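# Find leaked coffee packs by feel, place them in tray

## Task

Three vacuum-sealed coffee packs are present, and either one or two of them have leaked; a leaked pack gives when squeezed across its two large flat faces. Every leaked pack must end up completely inside the tray. Each intact pack must be left standing upright at its original spot. Nothing counts as done if it stays in place only because the robot is holding it at the end.

## Robot and tools

Robot: a single arm with a two-finger parallel gripper, seen by two head cameras, cam_head_left and cam_head_right (672x504 pixels each, returned in that order after every call).

Frame: the scene frame sits on the table top straight under the arm base. +z is up, +x points away from the base, and +y is to the left when facing along +x. Positions are in metres; orientations are quaternions written w first (qw, qx, qy, qz). The base may be tilted relative to the table, and the reported hand position can be slightly off, more so far from the base. Gripper axes: the fingers extend along the gripper's +z and close along its y. end_effector_position is the spot between the pads when they are shut; fingertips stick out about 33 mm past it when closed and 9 mm when fully open. Closing also pushes the tips about 24 mm further out, so keep that clearance above the table.

The row (used by both motion tools): 10 numbers, in order x, y, z, qw, qx, qy, qz, position, force_limit, speed. The first seven are an absolute pose of the gripper in the scene frame, not an offset. position runs -1 to 1: +1 is fully open (140 mm), about -0.8 is where the pads touch, -1 means keep closing until blocked. force_limit runs -1 to 1 and sets squeeze strength (about 14 N at -1, 60 N at 0, 107 N at +1 on parts up to 40 mm wide). speed runs -1 to 1 and sets finger speed (about 30, 140, 250 mm/s). Optionally 7 more numbers, each 0 to 1, scale the stiffness of the seven joints (base to wrist order) and persist until changed; reduced stiffness may keep a small motion from starting.

execute_actions(actions): a list of actions; each action is a list of up to 15 rows, one per 1/30 s step, and a short table repeats its final row to fill 15 steps. An empty list just reports the state and images. A target farther than 0.6 m from the gripper's starting position along any gripper axis is refused; if the first action is refused or any action is malformed, nothing runs. Always repeat the desired quaternion in every row, since the reported one drifts.

move(target, speed, blocking): drives the gripper in a straight line toward one absolute row. speed is the path's top speed in m/s, 0.002 to 0.5 (default 0.25); rotation is capped at twice that in rad/s. Paths last 0.5 to 10 s and stop short if longer. Finger values are sent at the start. The path does not slow for obstacles; faster moves and targets set deeper past a contact hit and press harder. The result adds a move: line (done, off_target, moving, held, fault) plus which limits acted (paced = pose clipped; held = a check blocked some steps, after which the arm may speed up) and the distance to target. With blocking=false the call returns after 0.5 s while the arm keeps going; until a result shows the move ended, further moves and execute_actions are refused, so use wait or stop.

wait(seconds): 0 to 10 s with the last command held; returns early if a running move ends. stop(): brakes the current move (needs some room; fingers keep going). zoom_image(camera, region): enlarges [x0, y0, x1, y1] pixels of that camera's last image, at most 504x504. finished_scene(scene): ends the current scene (give its number) after the last command is held; irreversible, and reports success. Answering without a tool call ends everything.

Motion limits: each step, the commanded pose is clamped to within 70 mm and 16 degrees of the measured pose, then joints follow by damped inverse kinematics, favouring position over orientation. Far targets need several actions; after an action the arm stops at most 70 mm beyond its last clamped pose. Hand target in a result is where the controller is currently heading. A pose unreachable line means the clearance check (which treats the mount as arm) altered or blocked the command. Joint ranges in rad: waist ±2.744, shoulder ±1.784, upper arm roll ±2.901, elbow -3.042 to -0.152, forearm roll ±2.807, wrist pitch 0.544 to 4.517, wrist roll ±3.016.

Result lines: object_status 0 = fingers moving, 1 = blocked while opening, 2 = blocked while closing (a grip), 3 = reached the request or pads met. position_measured is in counts (3 open, 230 pads together), not millimetres. Stopped fingers stay put until a position change of 0.01 or more, or the object yields. To squeeze harder during status 2, raise force_limit and nudge position (e.g. -1 to -0.98). For detecting softness, close on a pack's flat faces with a set force and compare how far the fingers travel (position_measured) between packs.

Hazards: torque at a joint reaching its limit (waist 35, shoulder 35, upper arm roll 32, elbow 30, forearm roll 12, wrist pitch 12, wrist roll 12 N m, held weight included) freezes the arm 10 s and cancels the rest of the call. Holding loads heats motors; a MOTOR HOT line warns, and an OVER-TEMPERATURE FAULT brakes the arm until cool. The scene keeps running while you compose replies. Held parts may get brief tugs and loose items brief shoves. Avoid drops, slips, slams, hard hits and strong pushes, never let anything leave the table, do not topple the good packs, and release everything before ending.

Each tool is called after "Call:" by a JSON object that holds its "api" and its "payload".

## Session

Call:
{"api": "execute_actions", "payload": {"actions": []}}

Scene clock: 0.00 s.
end_effector_position=(+0.3024, +0.1646, +0.2197) position_measured=3 object_status=3 end_effector_quat_wxyz=(-0.351, +0.027, +0.936, -0.004)
Joint positions: [ 0.307  0.068 -0.033 -2.106  0.211  1.486  1.871]
Joint velocities: [-0.001 -0.    -0.    -0.     0.     0.     0.001]
Hand target: +0.302, +0.165, +0.220; -0.351, +0.027, +0.936, -0.004
Joint stiffness scale: [1. 1. 1. 1. 1. 1. 1.]

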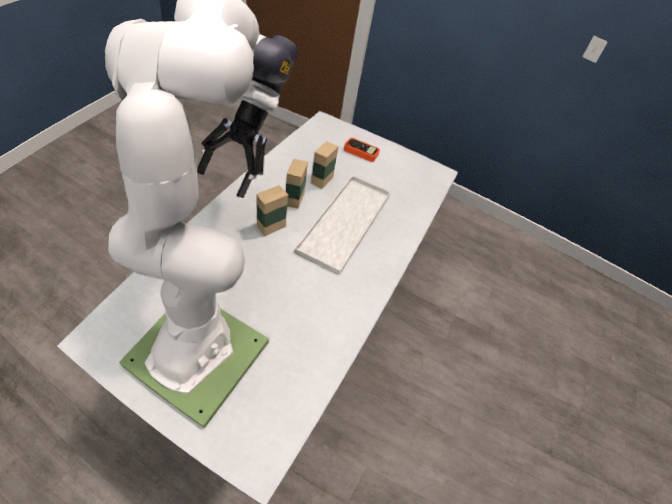

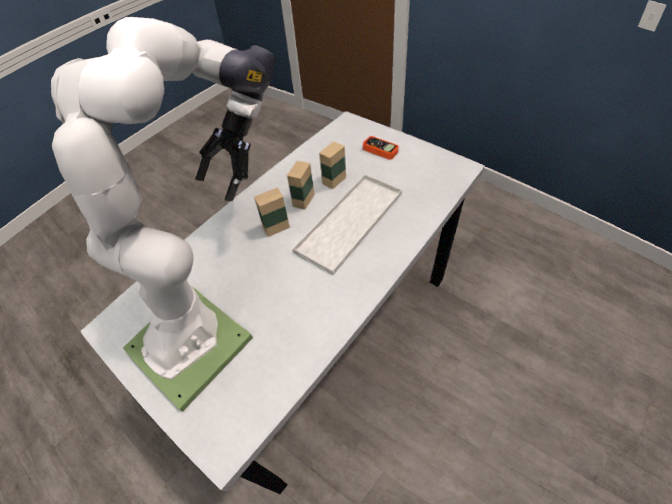

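Call:
{"api": "zoom_image", "payload": {"camera": "cam_head_left", "region": [180, 90, 480, 300]}}

Call:
{"api": "zoom_image", "payload": {"camera": "cam_head_right", "region": [180, 90, 480, 300]}}

Region (180, 90, 480, 300) of cam_head_left's 672x504 image, scaled by 1.680, with more detail than that image has; it fills the top 353 rows of this view, and the rest is white.

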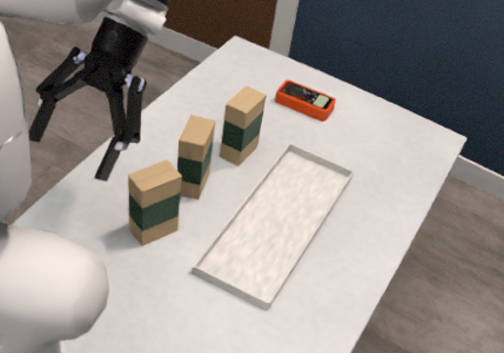

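Region (180, 90, 480, 300) of cam_head_right's 672x504 image, scaled by 1.680, with more detail than that image has; it fills the top 353 rows of this view, and the rest is white.

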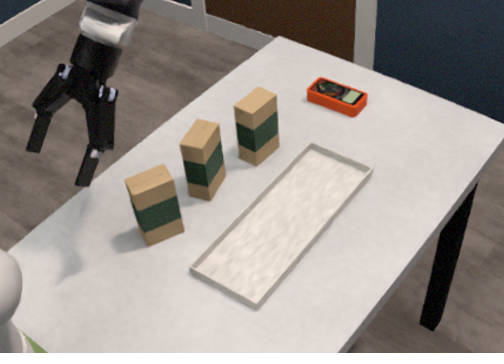

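Call:
{"api": "zoom_image", "payload": {"camera": "cam_head_left", "region": [40, 280, 300, 504]}}

Call:
{"api": "zoom_image", "payload": {"camera": "cam_head_left", "region": [240, 100, 400, 280]}}

Call:
{"api": "zoom_image", "payload": {"camera": "cam_head_right", "region": [240, 100, 420, 280]}}

Region (40, 280, 300, 504) of cam_head_left's 672x504 image, scaled by 1.938, with more detail than that image has; it fills the top 434 rows of this view, and the rest is white.

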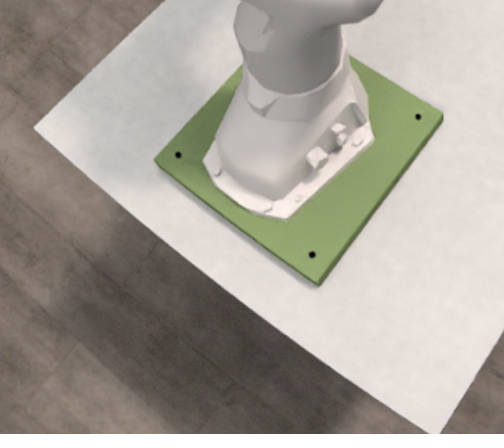

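Region (240, 100, 400, 280) of cam_head_left's 672x504 image, scaled by 2.800, with more detail than that image has.

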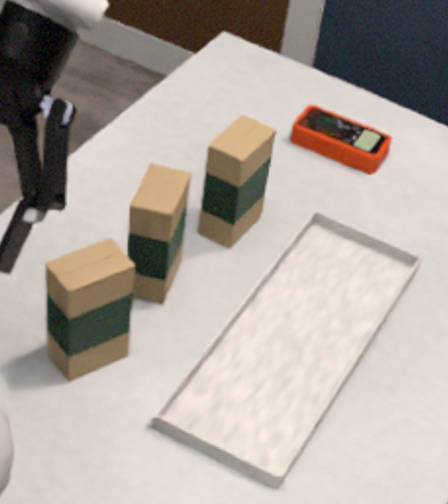

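Region (240, 100, 420, 280) of cam_head_right's 672x504 image, scaled by 2.800, with more detail than that image has.

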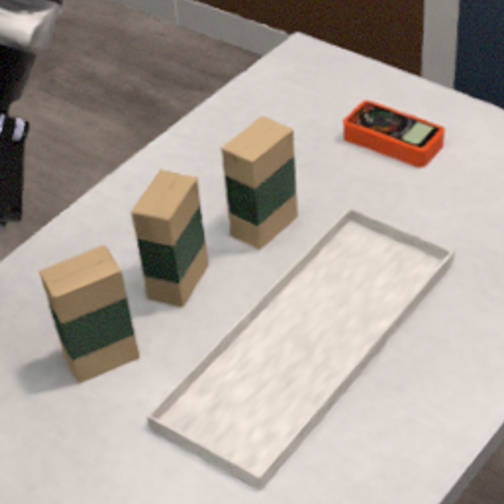

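Call:
{"api": "move", "payload": {"target": [0.37, 0.08, 0.22, 0, 0.191, 0.982, 0, 1, -1, 0], "speed": 0.3}}

Scene clock: 119.17 s.
end_effector_position=(+0.3713, +0.0810, +0.2217) position_measured=3 object_status=3 end_effector_quat_wxyz=(-0.001, +0.186, +0.983, -0.002)
Joint positions: [ 0.144 -0.496  0.042 -2.623  0.023  2.126  2.139]
Joint velocities: [-0.006  0.     0.007 -0.001 -0.001  0.011  0.02 ]
Hand target: +0.372, +0.081, +0.222; +0.001, +0.191, +0.982, -0.002
Off the commanded pose: 0.002 m, 1 deg.
Joint stiffness scale: [1. 1. 1. 1. 1. 1. 1.]
move: done

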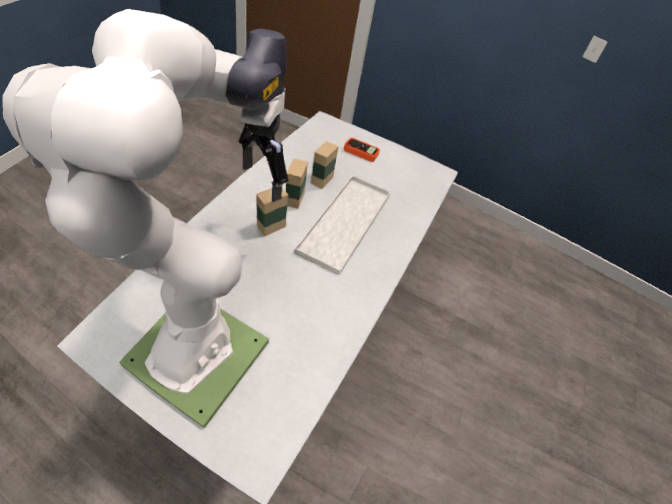

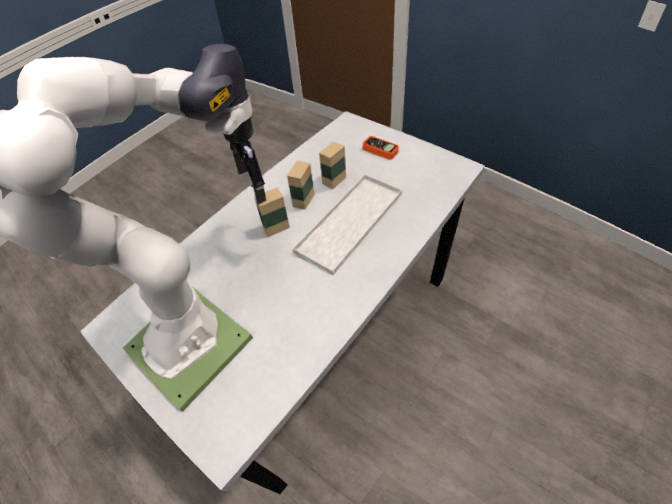

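Call:
{"api": "zoom_image", "payload": {"camera": "cam_head_left", "region": [220, 100, 360, 250]}}

Call:
{"api": "zoom_image", "payload": {"camera": "cam_head_right", "region": [200, 100, 360, 250]}}

Region (220, 100, 360, 250) of cam_head_left's 672x504 image, scaled by 3.360, with more detail than that image has; it fills the left 470 columns of this view, and the rest is white.

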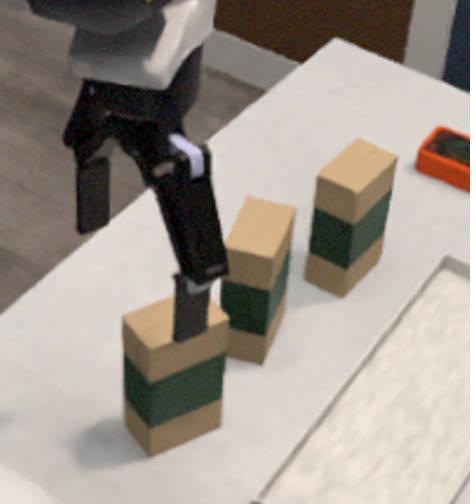

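Region (200, 100, 360, 250) of cam_head_right's 672x504 image, scaled by 3.150, with more detail than that image has; it fills the top 472 rows of this view, and the rest is white.

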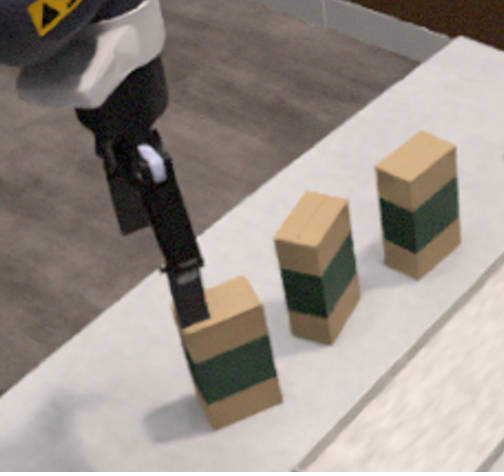

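Call:
{"api": "move", "payload": {"target": [0.392, 0.069, 0.10, 0, 0.191, 0.982, 0, 0.5, -1, 0], "speed": 0.2}}

Call:
{"api": "zoom_image", "payload": {"camera": "cam_head_left", "region": [220, 100, 360, 250]}}

Call:
{"api": "zoom_image", "payload": {"camera": "cam_head_right", "region": [200, 100, 360, 250]}}

Scene clock: 164.27 s.
end_effector_position=(+0.3900, +0.0724, +0.1011) position_measured=66 object_status=3 end_effector_quat_wxyz=(-0.003, +0.191, +0.982, +0.002)
Joint positions: [ 0.128 -0.205  0.027 -2.718  0.022  2.513  2.117]
Joint velocities: [-0.     0.    -0.     0.001 -0.     0.012 -0.004]
Hand target: +0.392, +0.071, +0.101; -0.001, +0.189, +0.982, +0.003
Off the commanded pose: 0.004 m, 0 deg.
Joint stiffness scale: [1. 1. 1. 1. 1. 1. 1.]
move: off_target

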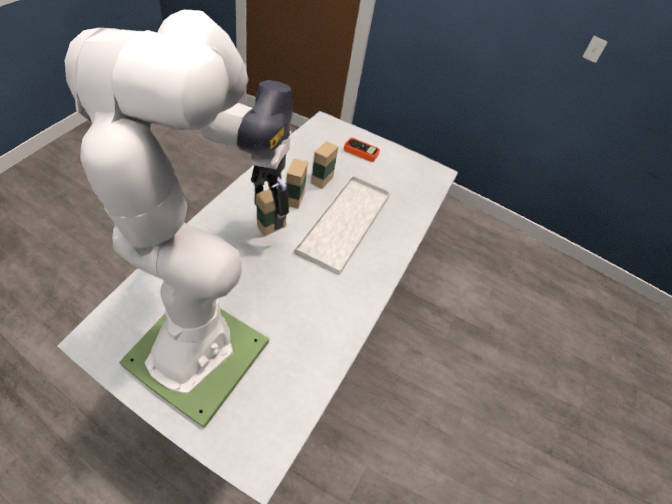

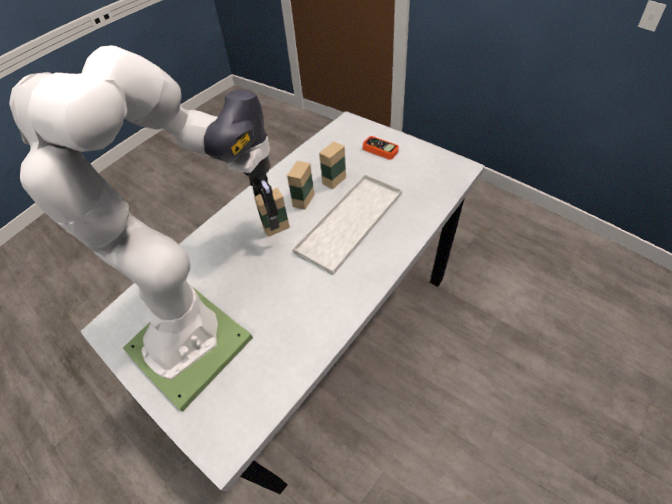

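Region (220, 100, 360, 250) of cam_head_left's 672x504 image, scaled by 3.360, with more detail than that image has; it fills the left 470 columns of this view, and the rest is white.

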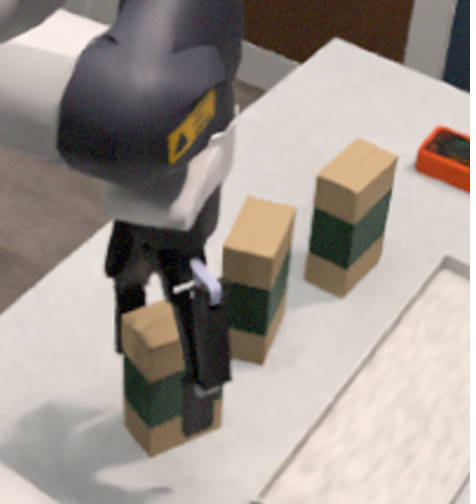

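Region (200, 100, 360, 250) of cam_head_right's 672x504 image, scaled by 3.150, with more detail than that image has; it fills the top 472 rows of this view, and the rest is white.

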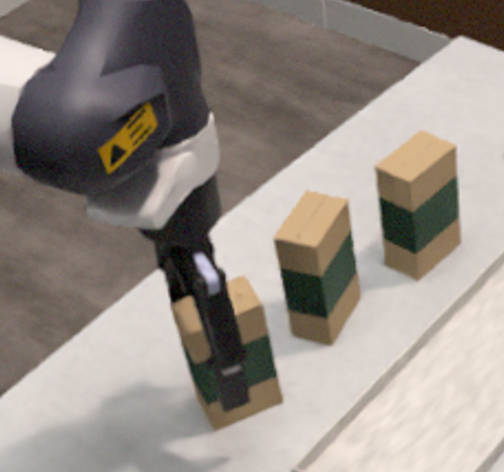

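Call:
{"api": "execute_actions", "payload": {"actions": [[[0.392, 0.069, 0.10, 0, 0.191, 0.982, 0, -0.05, -1, 0]]]}}

Call:
{"api": "zoom_image", "payload": {"camera": "cam_head_left", "region": [230, 150, 330, 250]}}

Call:
{"api": "zoom_image", "payload": {"camera": "cam_head_right", "region": [230, 150, 330, 250]}}

Scene clock: 173.27 s.
end_effector_position=(+0.3922, +0.0703, +0.1011) position_measured=135 object_status=0 end_effector_quat_wxyz=(+0.000, +0.189, +0.982, +0.001)
Joint positions: [ 0.124 -0.203  0.027 -2.718  0.015  2.519  2.116]
Joint velocities: [ 0.001  0.    -0.    -0.    -0.002  0.    -0.002]
Hand target: +0.392, +0.069, +0.100; -0.000, +0.191, +0.982, +0.000
Off the commanded pose: 0.002 m, 0 deg.
Joint stiffness scale: [1. 1. 1. 1. 1. 1. 1.]

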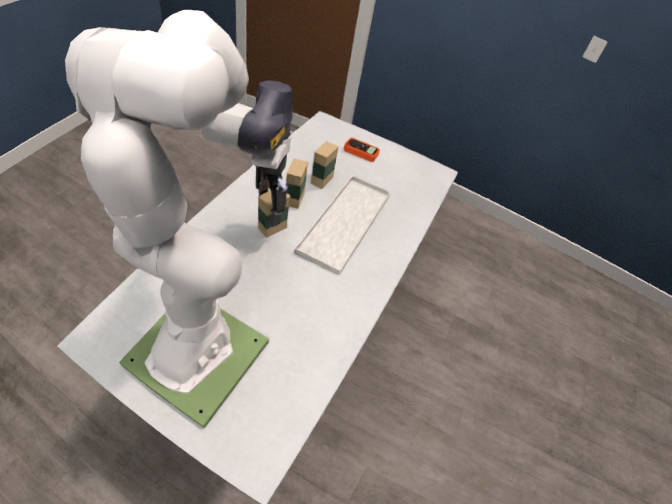

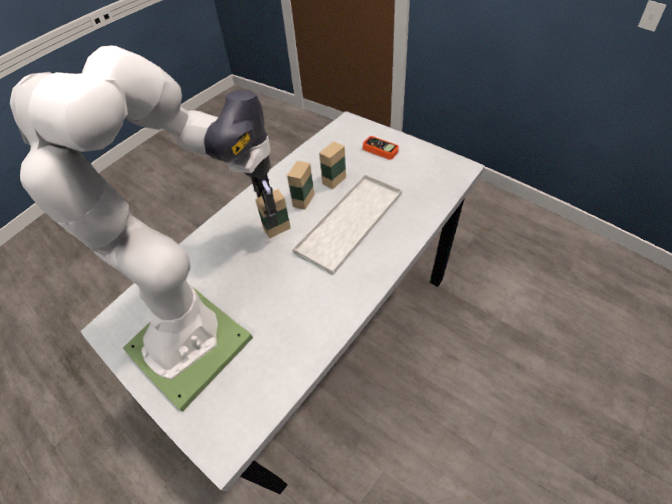

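Region (230, 150, 330, 250) of cam_head_left's 672x504 image, scaled by 5.040, with more detail than that image has.

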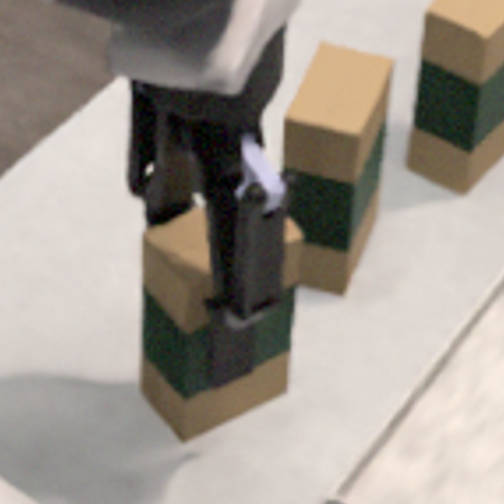

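Region (230, 150, 330, 250) of cam_head_right's 672x504 image, scaled by 5.040, with more detail than that image has.

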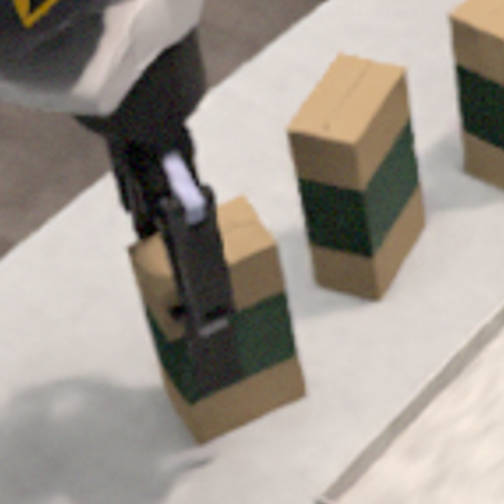

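Call:
{"api": "zoom_image", "payload": {"camera": "cam_head_left", "region": [250, 175, 310, 245]}}

Call:
{"api": "zoom_image", "payload": {"camera": "cam_head_right", "region": [245, 175, 305, 245]}}

Region (250, 175, 310, 245) of cam_head_left's 672x504 image, scaled by 7.200, with more detail than that image has; it fills the left 432 columns of this view, and the rest is white.

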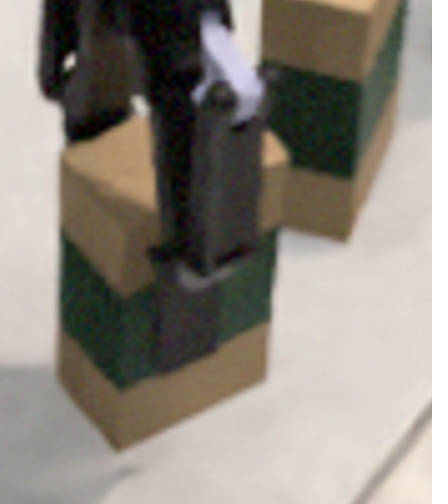

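Region (245, 175, 305, 245) of cam_head_right's 672x504 image, scaled by 7.200, with more detail than that image has; it fills the left 432 columns of this view, and the rest is white.

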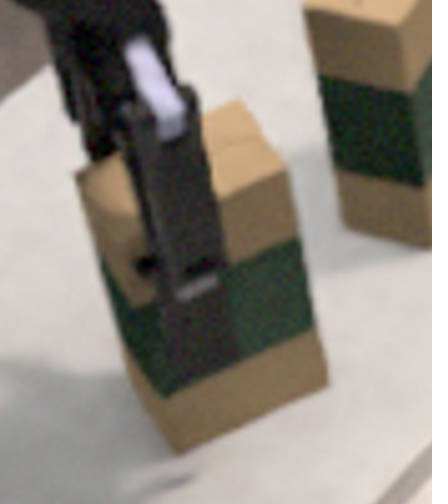

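Call:
{"api": "execute_actions", "payload": {"actions": [[[0.392, 0.069, 0.10, 0, 0.191, 0.982, 0, 0.3, -1, 0.5],[0.392, 0.069, 0.10, 0, 0.191, 0.982, 0, 0.3, -1, 0.5],[0.392, 0.069, 0.10, 0, 0.191, 0.982, 0, 0.3, -1, 0.5],[0.395, 0.071, 0.10, 0, 0.191, 0.982, 0, 0.3, -1, 0.5],[0.399, 0.073, 0.10, 0, 0.191, 0.982, 0, 0.3, -1, 0.5],[0.403, 0.075, 0.10, 0, 0.191, 0.982, 0, 0.3, -1, 0.5],[0.407, 0.077, 0.10, 0, 0.191, 0.982, 0, 0.3, -1, 0.5],[0.4106, 0.0786, 0.10, 0, 0.191, 0.982, 0, 0.3, -1, 0.5]]]}}

Call:
{"api": "zoom_image", "payload": {"camera": "cam_head_left", "region": [240, 165, 320, 245]}}

Call:
{"api": "zoom_image", "payload": {"camera": "cam_head_right", "region": [235, 165, 315, 245]}}

Scene clock: 269.73 s.
end_effector_position=(+0.4105, +0.0777, +0.1006) position_measured=91 object_status=3 end_effector_quat_wxyz=(+0.001, +0.188, +0.982, +0.002)
Joint positions: [ 0.126 -0.148  0.034 -2.66   0.015  2.518  2.123]
Joint velocities: [ 0.001  0.015  0.004  0.016 -0.001 -0.004  0.015]
Hand target: +0.410, +0.079, +0.100; -0.000, +0.191, +0.982, +0.000
Off the commanded pose: 0.001 m, 0 deg.
Joint stiffness scale: [1. 1. 1. 1. 1. 1. 1.]

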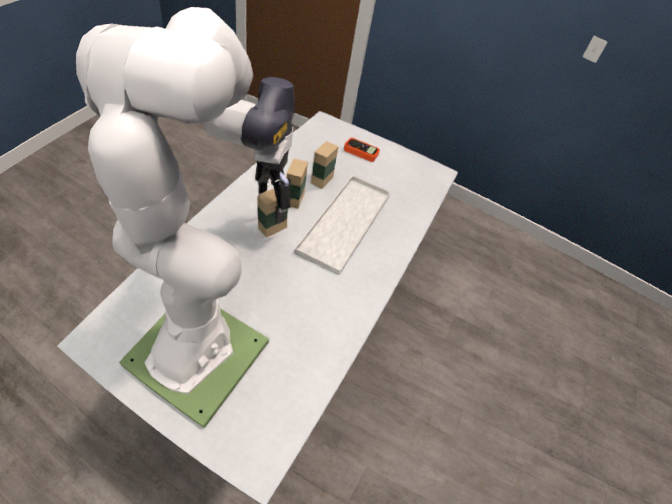

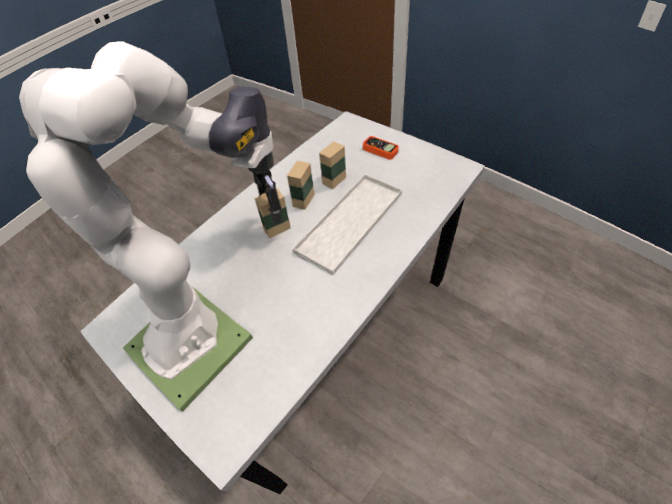

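Region (240, 165, 320, 245) of cam_head_left's 672x504 image, scaled by 6.300, with more detail than that image has.

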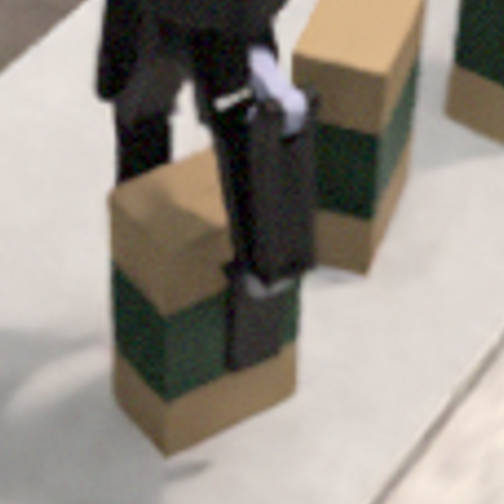

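Region (235, 165, 315, 245) of cam_head_right's 672x504 image, scaled by 6.300, with more detail than that image has.

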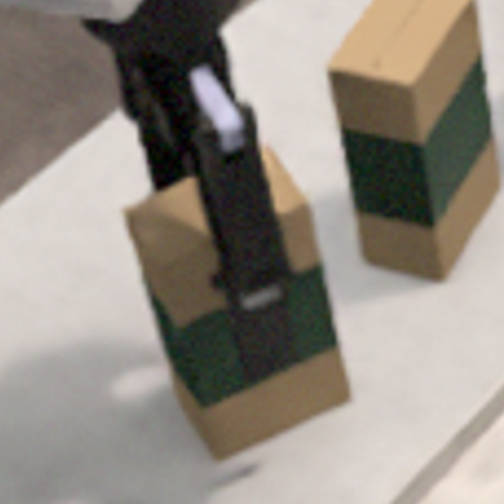

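Call:
{"api": "execute_actions", "payload": {"actions": [[[0.4106, 0.0786, 0.10, 0, 0.191, 0.982, 0, -1, -1, -0.5]],[[0.4106, 0.0786, 0.10, 0, 0.191, 0.982, 0, -1, -1, -0.5]]]}}

Scene clock: 275.53 s.
end_effector_position=(+0.4105, +0.0778, +0.1003) position_measured=159 object_status=2 end_effector_quat_wxyz=(+0.000, +0.190, +0.982, +0.001)
Joint positions: [ 0.126 -0.146  0.035 -2.659  0.014  2.517  2.128]
Joint velocities: [ 0.001 -0.    -0.    -0.001 -0.001 -0.001  0.   ]
Hand target: +0.411, +0.079, +0.100; +0.000, +0.191, +0.982, +0.000
Off the commanded pose: 0.001 m, 0 deg.
Joint stiffness scale: [1. 1. 1. 1. 1. 1. 1.]

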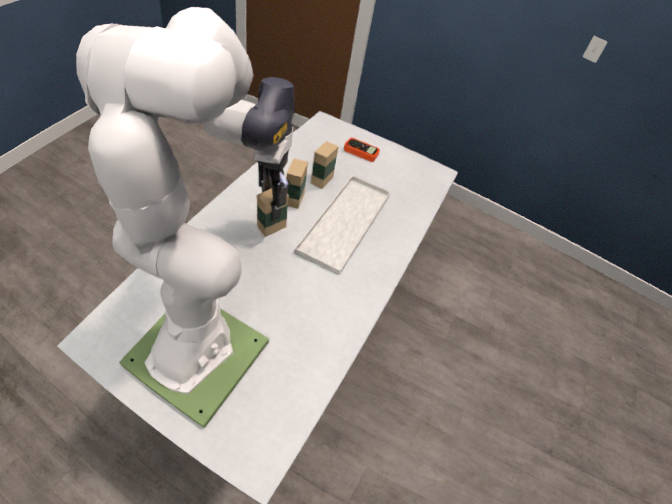

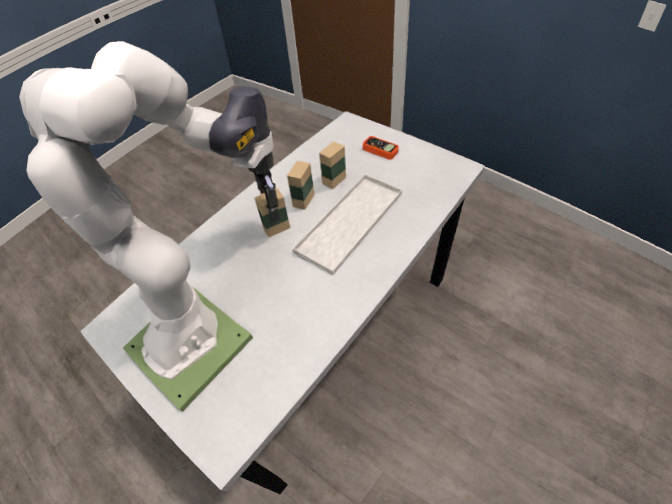

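Call:
{"api": "execute_actions", "payload": {"actions": [[[0.4106, 0.0786, 0.10, 0, 0.191, 0.982, 0, -0.98, 0.3, -0.5]]]}}

Call:
{"api": "zoom_image", "payload": {"camera": "cam_head_left", "region": [240, 165, 320, 245]}}

Call:
{"api": "zoom_image", "payload": {"camera": "cam_head_right", "region": [235, 165, 315, 245]}}

Scene clock: 279.70 s.
end_effector_position=(+0.4107, +0.0779, +0.1004) position_measured=163 object_status=2 end_effector_quat_wxyz=(+0.000, +0.190, +0.982, +0.001)
Joint positions: [ 0.126 -0.146  0.035 -2.658  0.014  2.517  2.128]
Joint velocities: [-0.001  0.001 -0.001 -0.001 -0.002 -0.001 -0.002]
Hand target: +0.411, +0.079, +0.100; +0.000, +0.191, +0.982, +0.000
Off the commanded pose: 0.001 m, 0 deg.
Joint stiffness scale: [1. 1. 1. 1. 1. 1. 1.]

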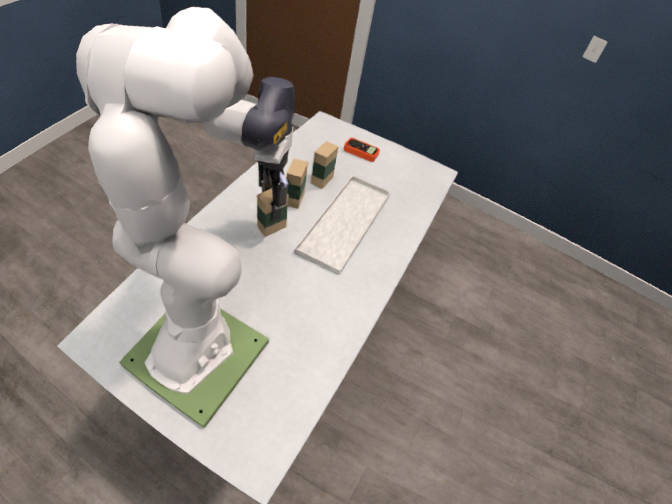

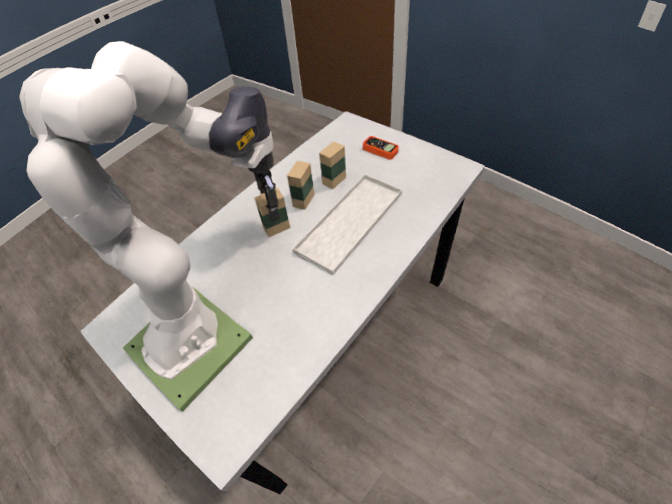

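Region (240, 165, 320, 245) of cam_head_left's 672x504 image, scaled by 6.300, with more detail than that image has.

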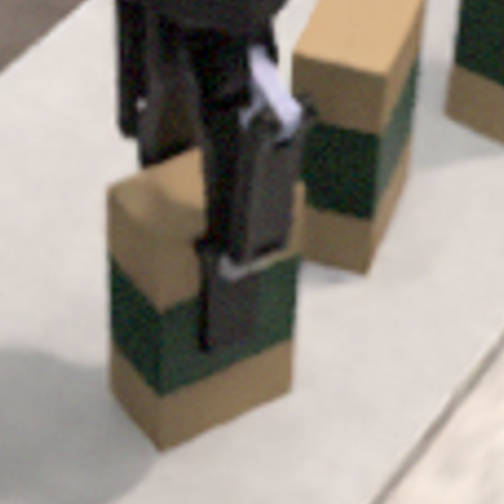

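Region (235, 165, 315, 245) of cam_head_right's 672x504 image, scaled by 6.300, with more detail than that image has.

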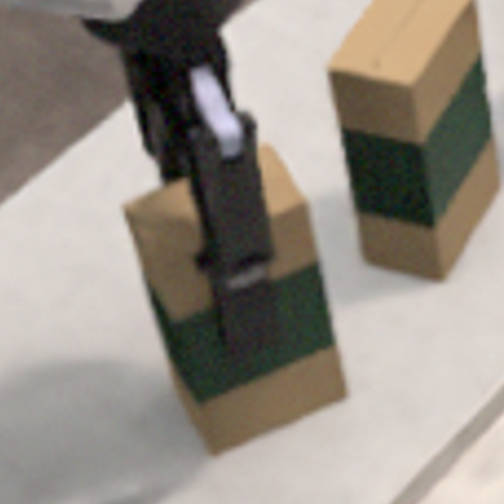

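Call:
{"api": "execute_actions", "payload": {"actions": [[[0.4106,0.0786,0.100,0,0.191,0.982,0,0.5,-1,1],[0.4106,0.0786,0.100,0,0.191,0.982,0,0.5,-1,1],[0.4106,0.0786,0.100,0,0.191,0.982,0,0.5,-1,1],[0.4106,0.0786,0.1009,0,0.191,0.982,0,0.5,-1,1],[0.4106,0.0786,0.1034,0,0.191,0.982,0,0.5,-1,1],[0.4106,0.0786,0.1074,0,0.191,0.982,0,0.5,-1,1],[0.4106,0.0786,0.1126,0,0.191,0.982,0,0.5,-1,1],[0.4106,0.0786,0.1189,0,0.191,0.982,0,0.5,-1,1],[0.4106,0.0786,0.1259,0,0.191,0.982,0,0.5,-1,1],[0.4106,0.0786,0.1336,0,0.191,0.982,0,0.5,-1,1],[0.4106,0.0786,0.1417,0,0.191,0.982,0,0.5,-1,1],[0.4106,0.0786,0.150,0,0.191,0.982,0,0.5,-1,1],[0.4106,0.0786,0.1583,0,0.191,0.982,0,0.5,-1,1],[0.4106,0.0786,0.1664,0,0.191,0.982,0,0.5,-1,1],[0.4106,0.0786,0.1741,0,0.191,0.982,0,0.5,-1,1]],[[0.4111,0.0786,0.1811,0,0.190,0.982,0,0.5,-1,1],[0.4125,0.0787,0.1874,0,0.187,0.982,0,0.5,-1,1],[0.4148,0.0787,0.1926,0,0.183,0.983,0,0.5,-1,1],[0.4179,0.0788,0.1966,0,0.177,0.984,0,0.5,-1,1],[0.4217,0.0789,0.1991,0,0.170,0.985,0,0.5,-1,1],[0.4261,0.0791,0.200,0,0.161,0.987,0,0.5,-1,1],[0.4312,0.0792,0.200,0,0.152,0.988,0,0.5,-1,1],[0.4368,0.0794,0.200,0,0.141,0.990,0,0.5,-1,1],[0.4429,0.0795,0.200,0,0.129,0.992,0,0.5,-1,1],[0.4493,0.0797,0.200,0,0.117,0.993,0,0.5,-1,1],[0.4562,0.0799,0.200,0,0.104,0.995,0,0.5,-1,1],[0.4632,0.0801,0.200,0,0.091,0.996,0,0.5,-1,1],[0.4704,0.0804,0.200,0,0.077,0.997,0,0.5,-1,1],[0.4778,0.0806,0.200,0,0.062,0.998,0,0.5,-1,1],[0.4853,0.0808,0.200,0,0.048,0.999,0,0.5,-1,1]],[[0.4928,0.081,0.200,0,0.034,0.999,0,0.5,-1,1],[0.5002,0.0812,0.200,0,0.019,1,0,0.5,-1,1],[0.5074,0.0815,0.200,0,0.005,1,0,0.5,-1,1],[0.5144,0.0817,0.200,0,-0.008,1,0,0.5,-1,1],[0.5213,0.0819,0.200,0,-0.021,1,0,0.5,-1,1],[0.5277,0.082,0.200,0,-0.034,0.999,0,0.5,-1,1],[0.5339,0.0822,0.200,0,-0.046,0.999,0,0.5,-1,1],[0.5394,0.0824,0.200,0,-0.056,0.998,0,0.5,-1,1],[0.5445,0.0825,0.200,0,-0.066,0.998,0,0.5,-1,1],[0.5489,0.0827,0.200,0,-0.075,0.997,0,0.5,-1,1],[0.5527,0.0828,0.200,0,-0.082,0.997,0,0.5,-1,1],[0.5558,0.0829,0.200,0,-0.088,0.996,0,0.5,-1,1],[0.5581,0.083,0.200,0,-0.092,0.996,0,0.5,-1,1],[0.5596,0.083,0.200,0,-0.095,0.995,0,0.5,-1,1],[0.560,0.083,0.200,0,-0.096,0.995,0,0.5,-1,1]]]}}

Call:
{"api": "zoom_image", "payload": {"camera": "cam_head_left", "region": [245, 110, 365, 245]}}

Call:
{"api": "zoom_image", "payload": {"camera": "cam_head_right", "region": [245, 110, 365, 245]}}

Scene clock: 324.30 s.
end_effector_position=(+0.5587, +0.0854, +0.2020) position_measured=66 object_status=3 end_effector_quat_wxyz=(+0.013, -0.014, +1.000, -0.006)
Joint positions: [ 0.144  0.068 -0.013 -2.098 -0.015  2.194  1.708]
Joint velocities: [-0.06   0.216  0.     0.281  0.03  -0.112 -0.507]
Hand target: +0.560, +0.085, +0.201; +0.005, -0.090, +0.996, -0.005
Off the commanded pose: 0.003 m, 10 deg.
Joint stiffness scale: [1. 1. 1. 1. 1. 1. 1.]

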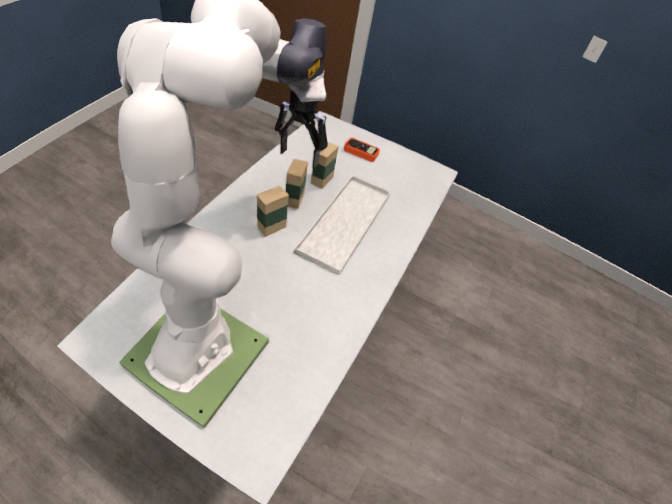

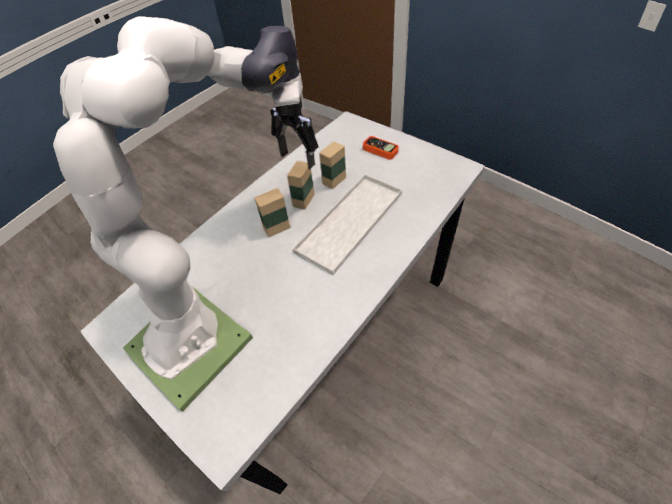

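Region (245, 110, 365, 245) of cam_head_left's 672x504 image, scaled by 3.733, with more detail than that image has.

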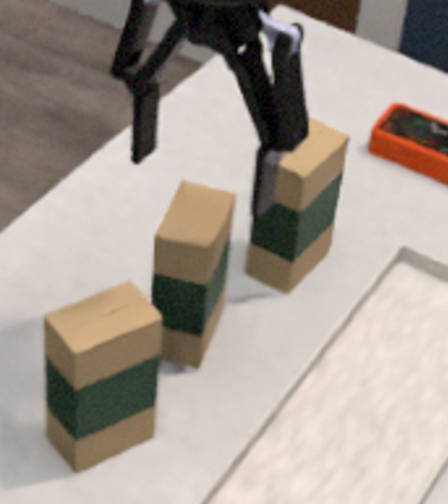

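Region (245, 110, 365, 245) of cam_head_right's 672x504 image, scaled by 3.733, with more detail than that image has.

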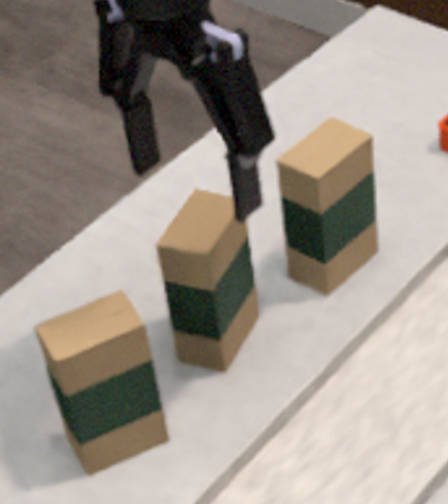

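Call:
{"api": "execute_actions", "payload": {"actions": []}}

Call:
{"api": "zoom_image", "payload": {"camera": "cam_head_left", "region": [255, 110, 365, 230]}}

Call:
{"api": "zoom_image", "payload": {"camera": "cam_head_right", "region": [255, 110, 365, 230]}}

Scene clock: 327.97 s.
end_effector_position=(+0.5602, +0.0839, +0.2017) position_measured=66 object_status=3 end_effector_quat_wxyz=(+0.006, -0.087, +0.996, -0.006)
Joint positions: [ 0.139  0.083 -0.012 -2.077 -0.011  2.173  1.555]
Joint velocities: [ 0.002 -0.     0.001 -0.001 -0.    -0.001 -0.001]
Hand target: +0.560, +0.085, +0.201; +0.005, -0.090, +0.996, -0.005
Off the commanded pose: 0.002 m, 1 deg.
Joint stiffness scale: [1. 1. 1. 1. 1. 1. 1.]

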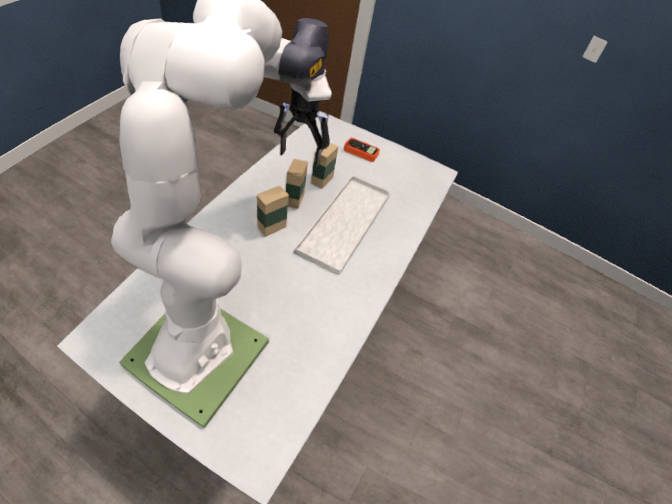

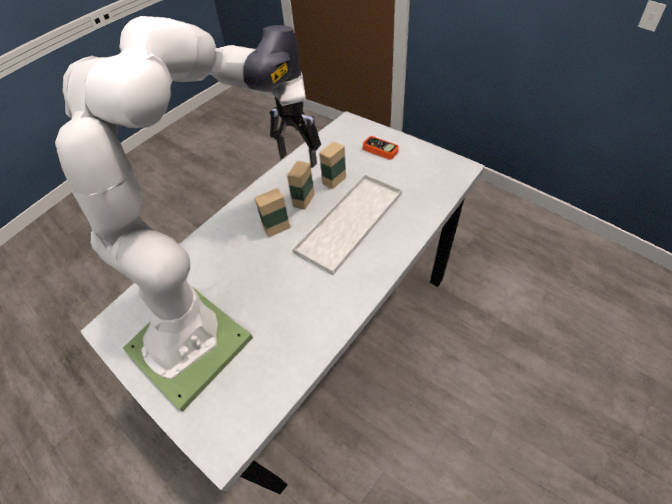

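Region (255, 110, 365, 230) of cam_head_left's 672x504 image, scaled by 4.200, with more detail than that image has; it fills the left 462 columns of this view, and the rest is white.

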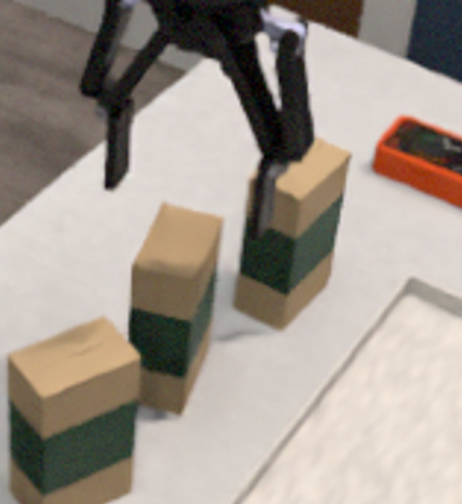

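Region (255, 110, 365, 230) of cam_head_right's 672x504 image, scaled by 4.200, with more detail than that image has; it fills the left 462 columns of this view, and the rest is white.

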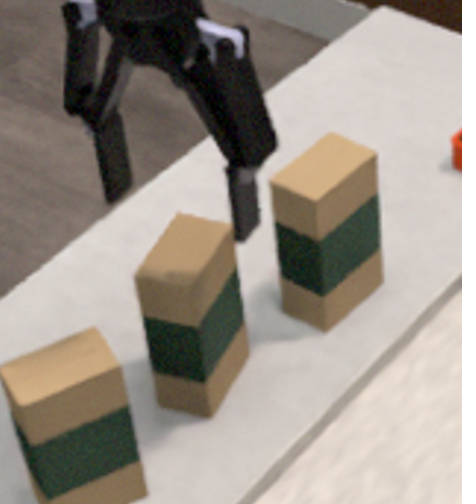

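Call:
{"api": "move", "payload": {"target": [0.558, 0.085, 0.10, 0, -0.096, 0.995, 0, 0.5, -1, 0], "speed": 0.25}}

Call:
{"api": "zoom_image", "payload": {"camera": "cam_head_left", "region": [260, 130, 350, 230]}}

Call:
{"api": "zoom_image", "payload": {"camera": "cam_head_right", "region": [260, 130, 350, 230]}}

Scene clock: 359.70 s.
end_effector_position=(+0.5566, +0.0848, +0.1000) position_measured=66 object_status=3 end_effector_quat_wxyz=(-0.002, -0.093, +0.996, +0.000)
Joint positions: [ 0.136  0.234 -0.012 -2.158  0.008  2.391  1.528]
Joint velocities: [ 0.001 -0.     0.001  0.     0.003  0.01  -0.009]
Hand target: +0.558, +0.086, +0.100; -0.000, -0.097, +0.995, +0.002
Off the commanded pose: 0.001 m, 0 deg.
Joint stiffness scale: [1. 1. 1. 1. 1. 1. 1.]
move: done

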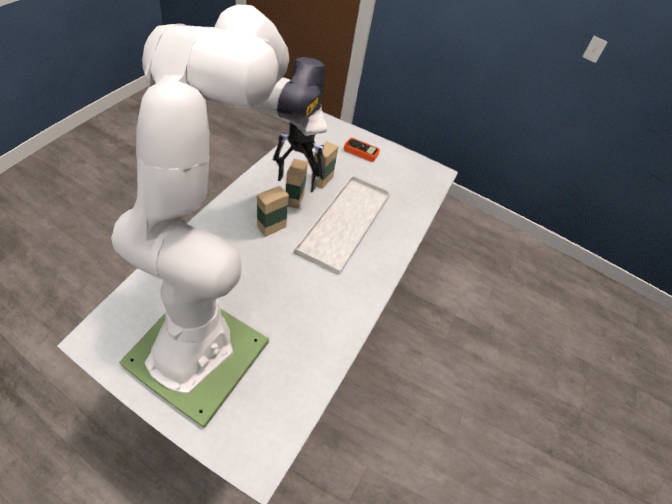

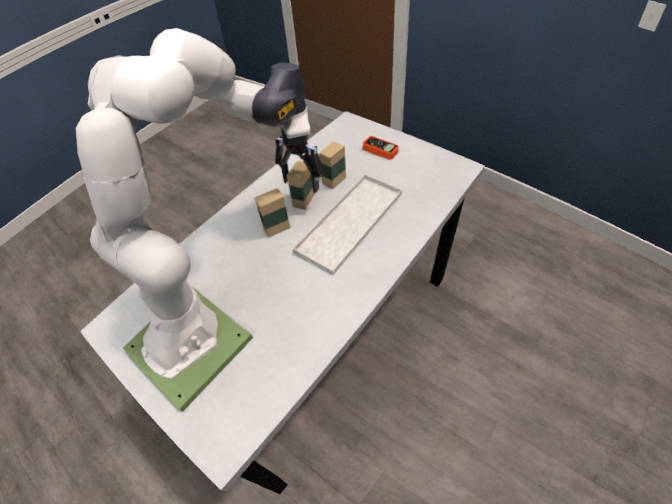

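Region (260, 130, 350, 230) of cam_head_left's 672x504 image, scaled by 5.040, with more detail than that image has; it fills the left 454 columns of this view, and the rest is white.

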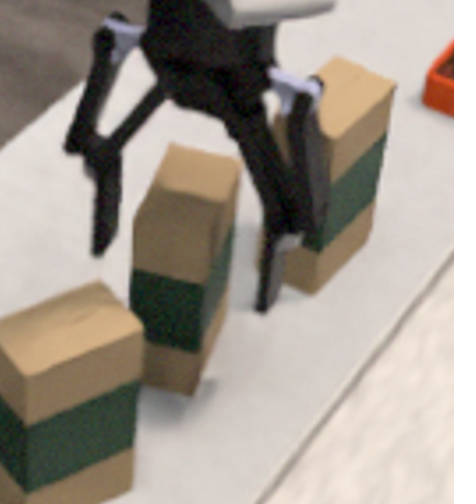

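Region (260, 130, 350, 230) of cam_head_right's 672x504 image, scaled by 5.040, with more detail than that image has; it fills the left 454 columns of this view, and the rest is white.

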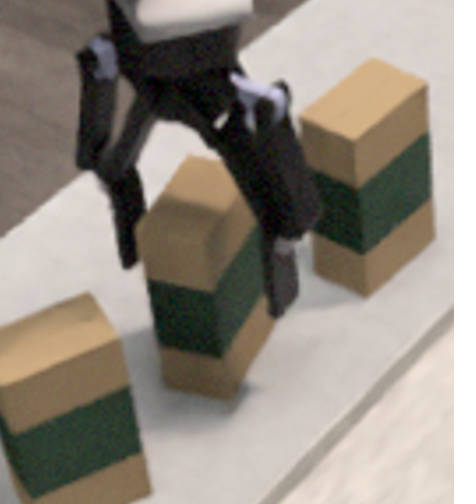

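Call:
{"api": "execute_actions", "payload": {"actions": [[[0.560, 0.086, 0.10, 0, -0.096, 0.995, 0, 0.05, -1, 0],[0.562, 0.0865, 0.10, 0, -0.096, 0.995, 0, 0.05, -1, 0],[0.564, 0.087, 0.10, 0, -0.096, 0.995, 0, 0.05, -1, 0],[0.566, 0.088, 0.10, 0, -0.096, 0.995, 0, 0.05, -1, 0],[0.568, 0.089, 0.10, 0, -0.096, 0.995, 0, 0.05, -1, 0]]]}}

Call:
{"api": "zoom_image", "payload": {"camera": "cam_head_left", "region": [270, 140, 340, 220]}}

Call:
{"api": "zoom_image", "payload": {"camera": "cam_head_right", "region": [270, 140, 340, 220]}}

Scene clock: 377.93 s.
end_effector_position=(+0.5684, +0.0879, +0.1008) position_measured=123 object_status=3 end_effector_quat_wxyz=(+0.001, -0.096, +0.995, +0.000)
Joint positions: [ 0.138  0.258 -0.012 -2.122  0.008  2.386  1.526]
Joint velocities: [ 0.002  0.001 -0.     0.003 -0.001 -0.005 -0.   ]
Hand target: +0.568, +0.089, +0.100; +0.000, -0.096, +0.995, +0.000
Off the commanded pose: 0.001 m, 0 deg.
Joint stiffness scale: [1. 1. 1. 1. 1. 1. 1.]

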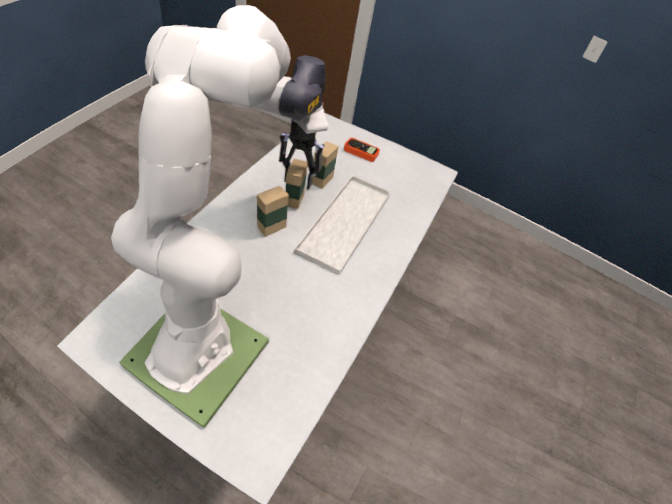

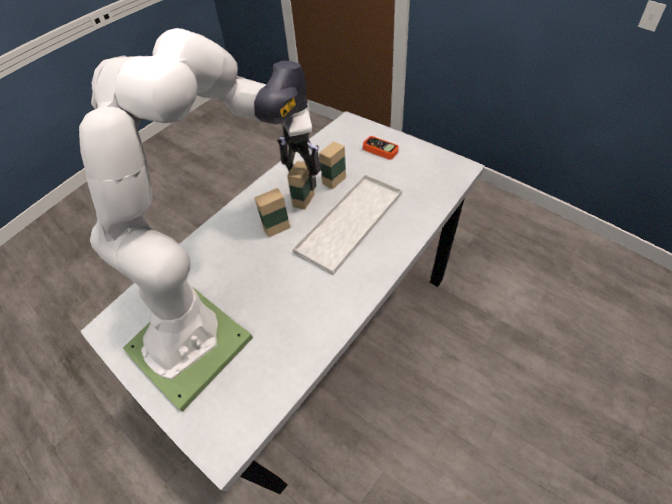

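Region (270, 140, 340, 220) of cam_head_left's 672x504 image, scaled by 6.300, with more detail than that image has; it fills the left 441 columns of this view, and the rest is white.

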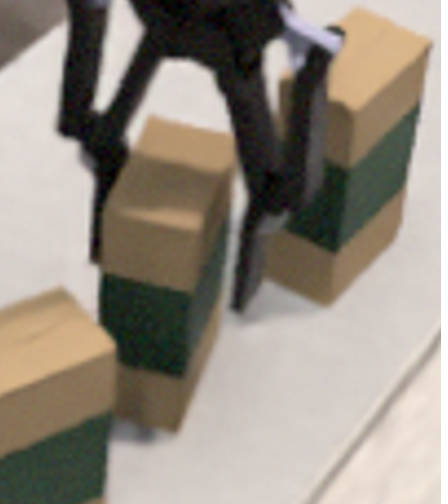

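Region (270, 140, 340, 220) of cam_head_right's 672x504 image, scaled by 6.300, with more detail than that image has; it fills the left 441 columns of this view, and the rest is white.

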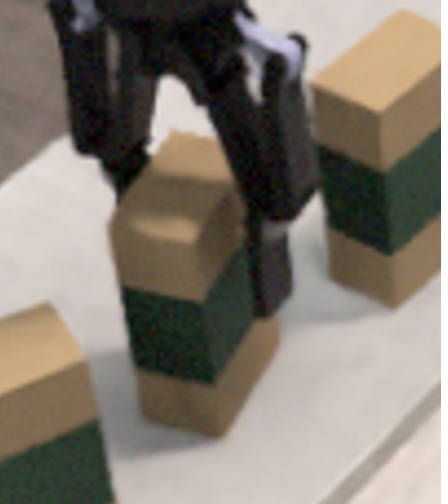

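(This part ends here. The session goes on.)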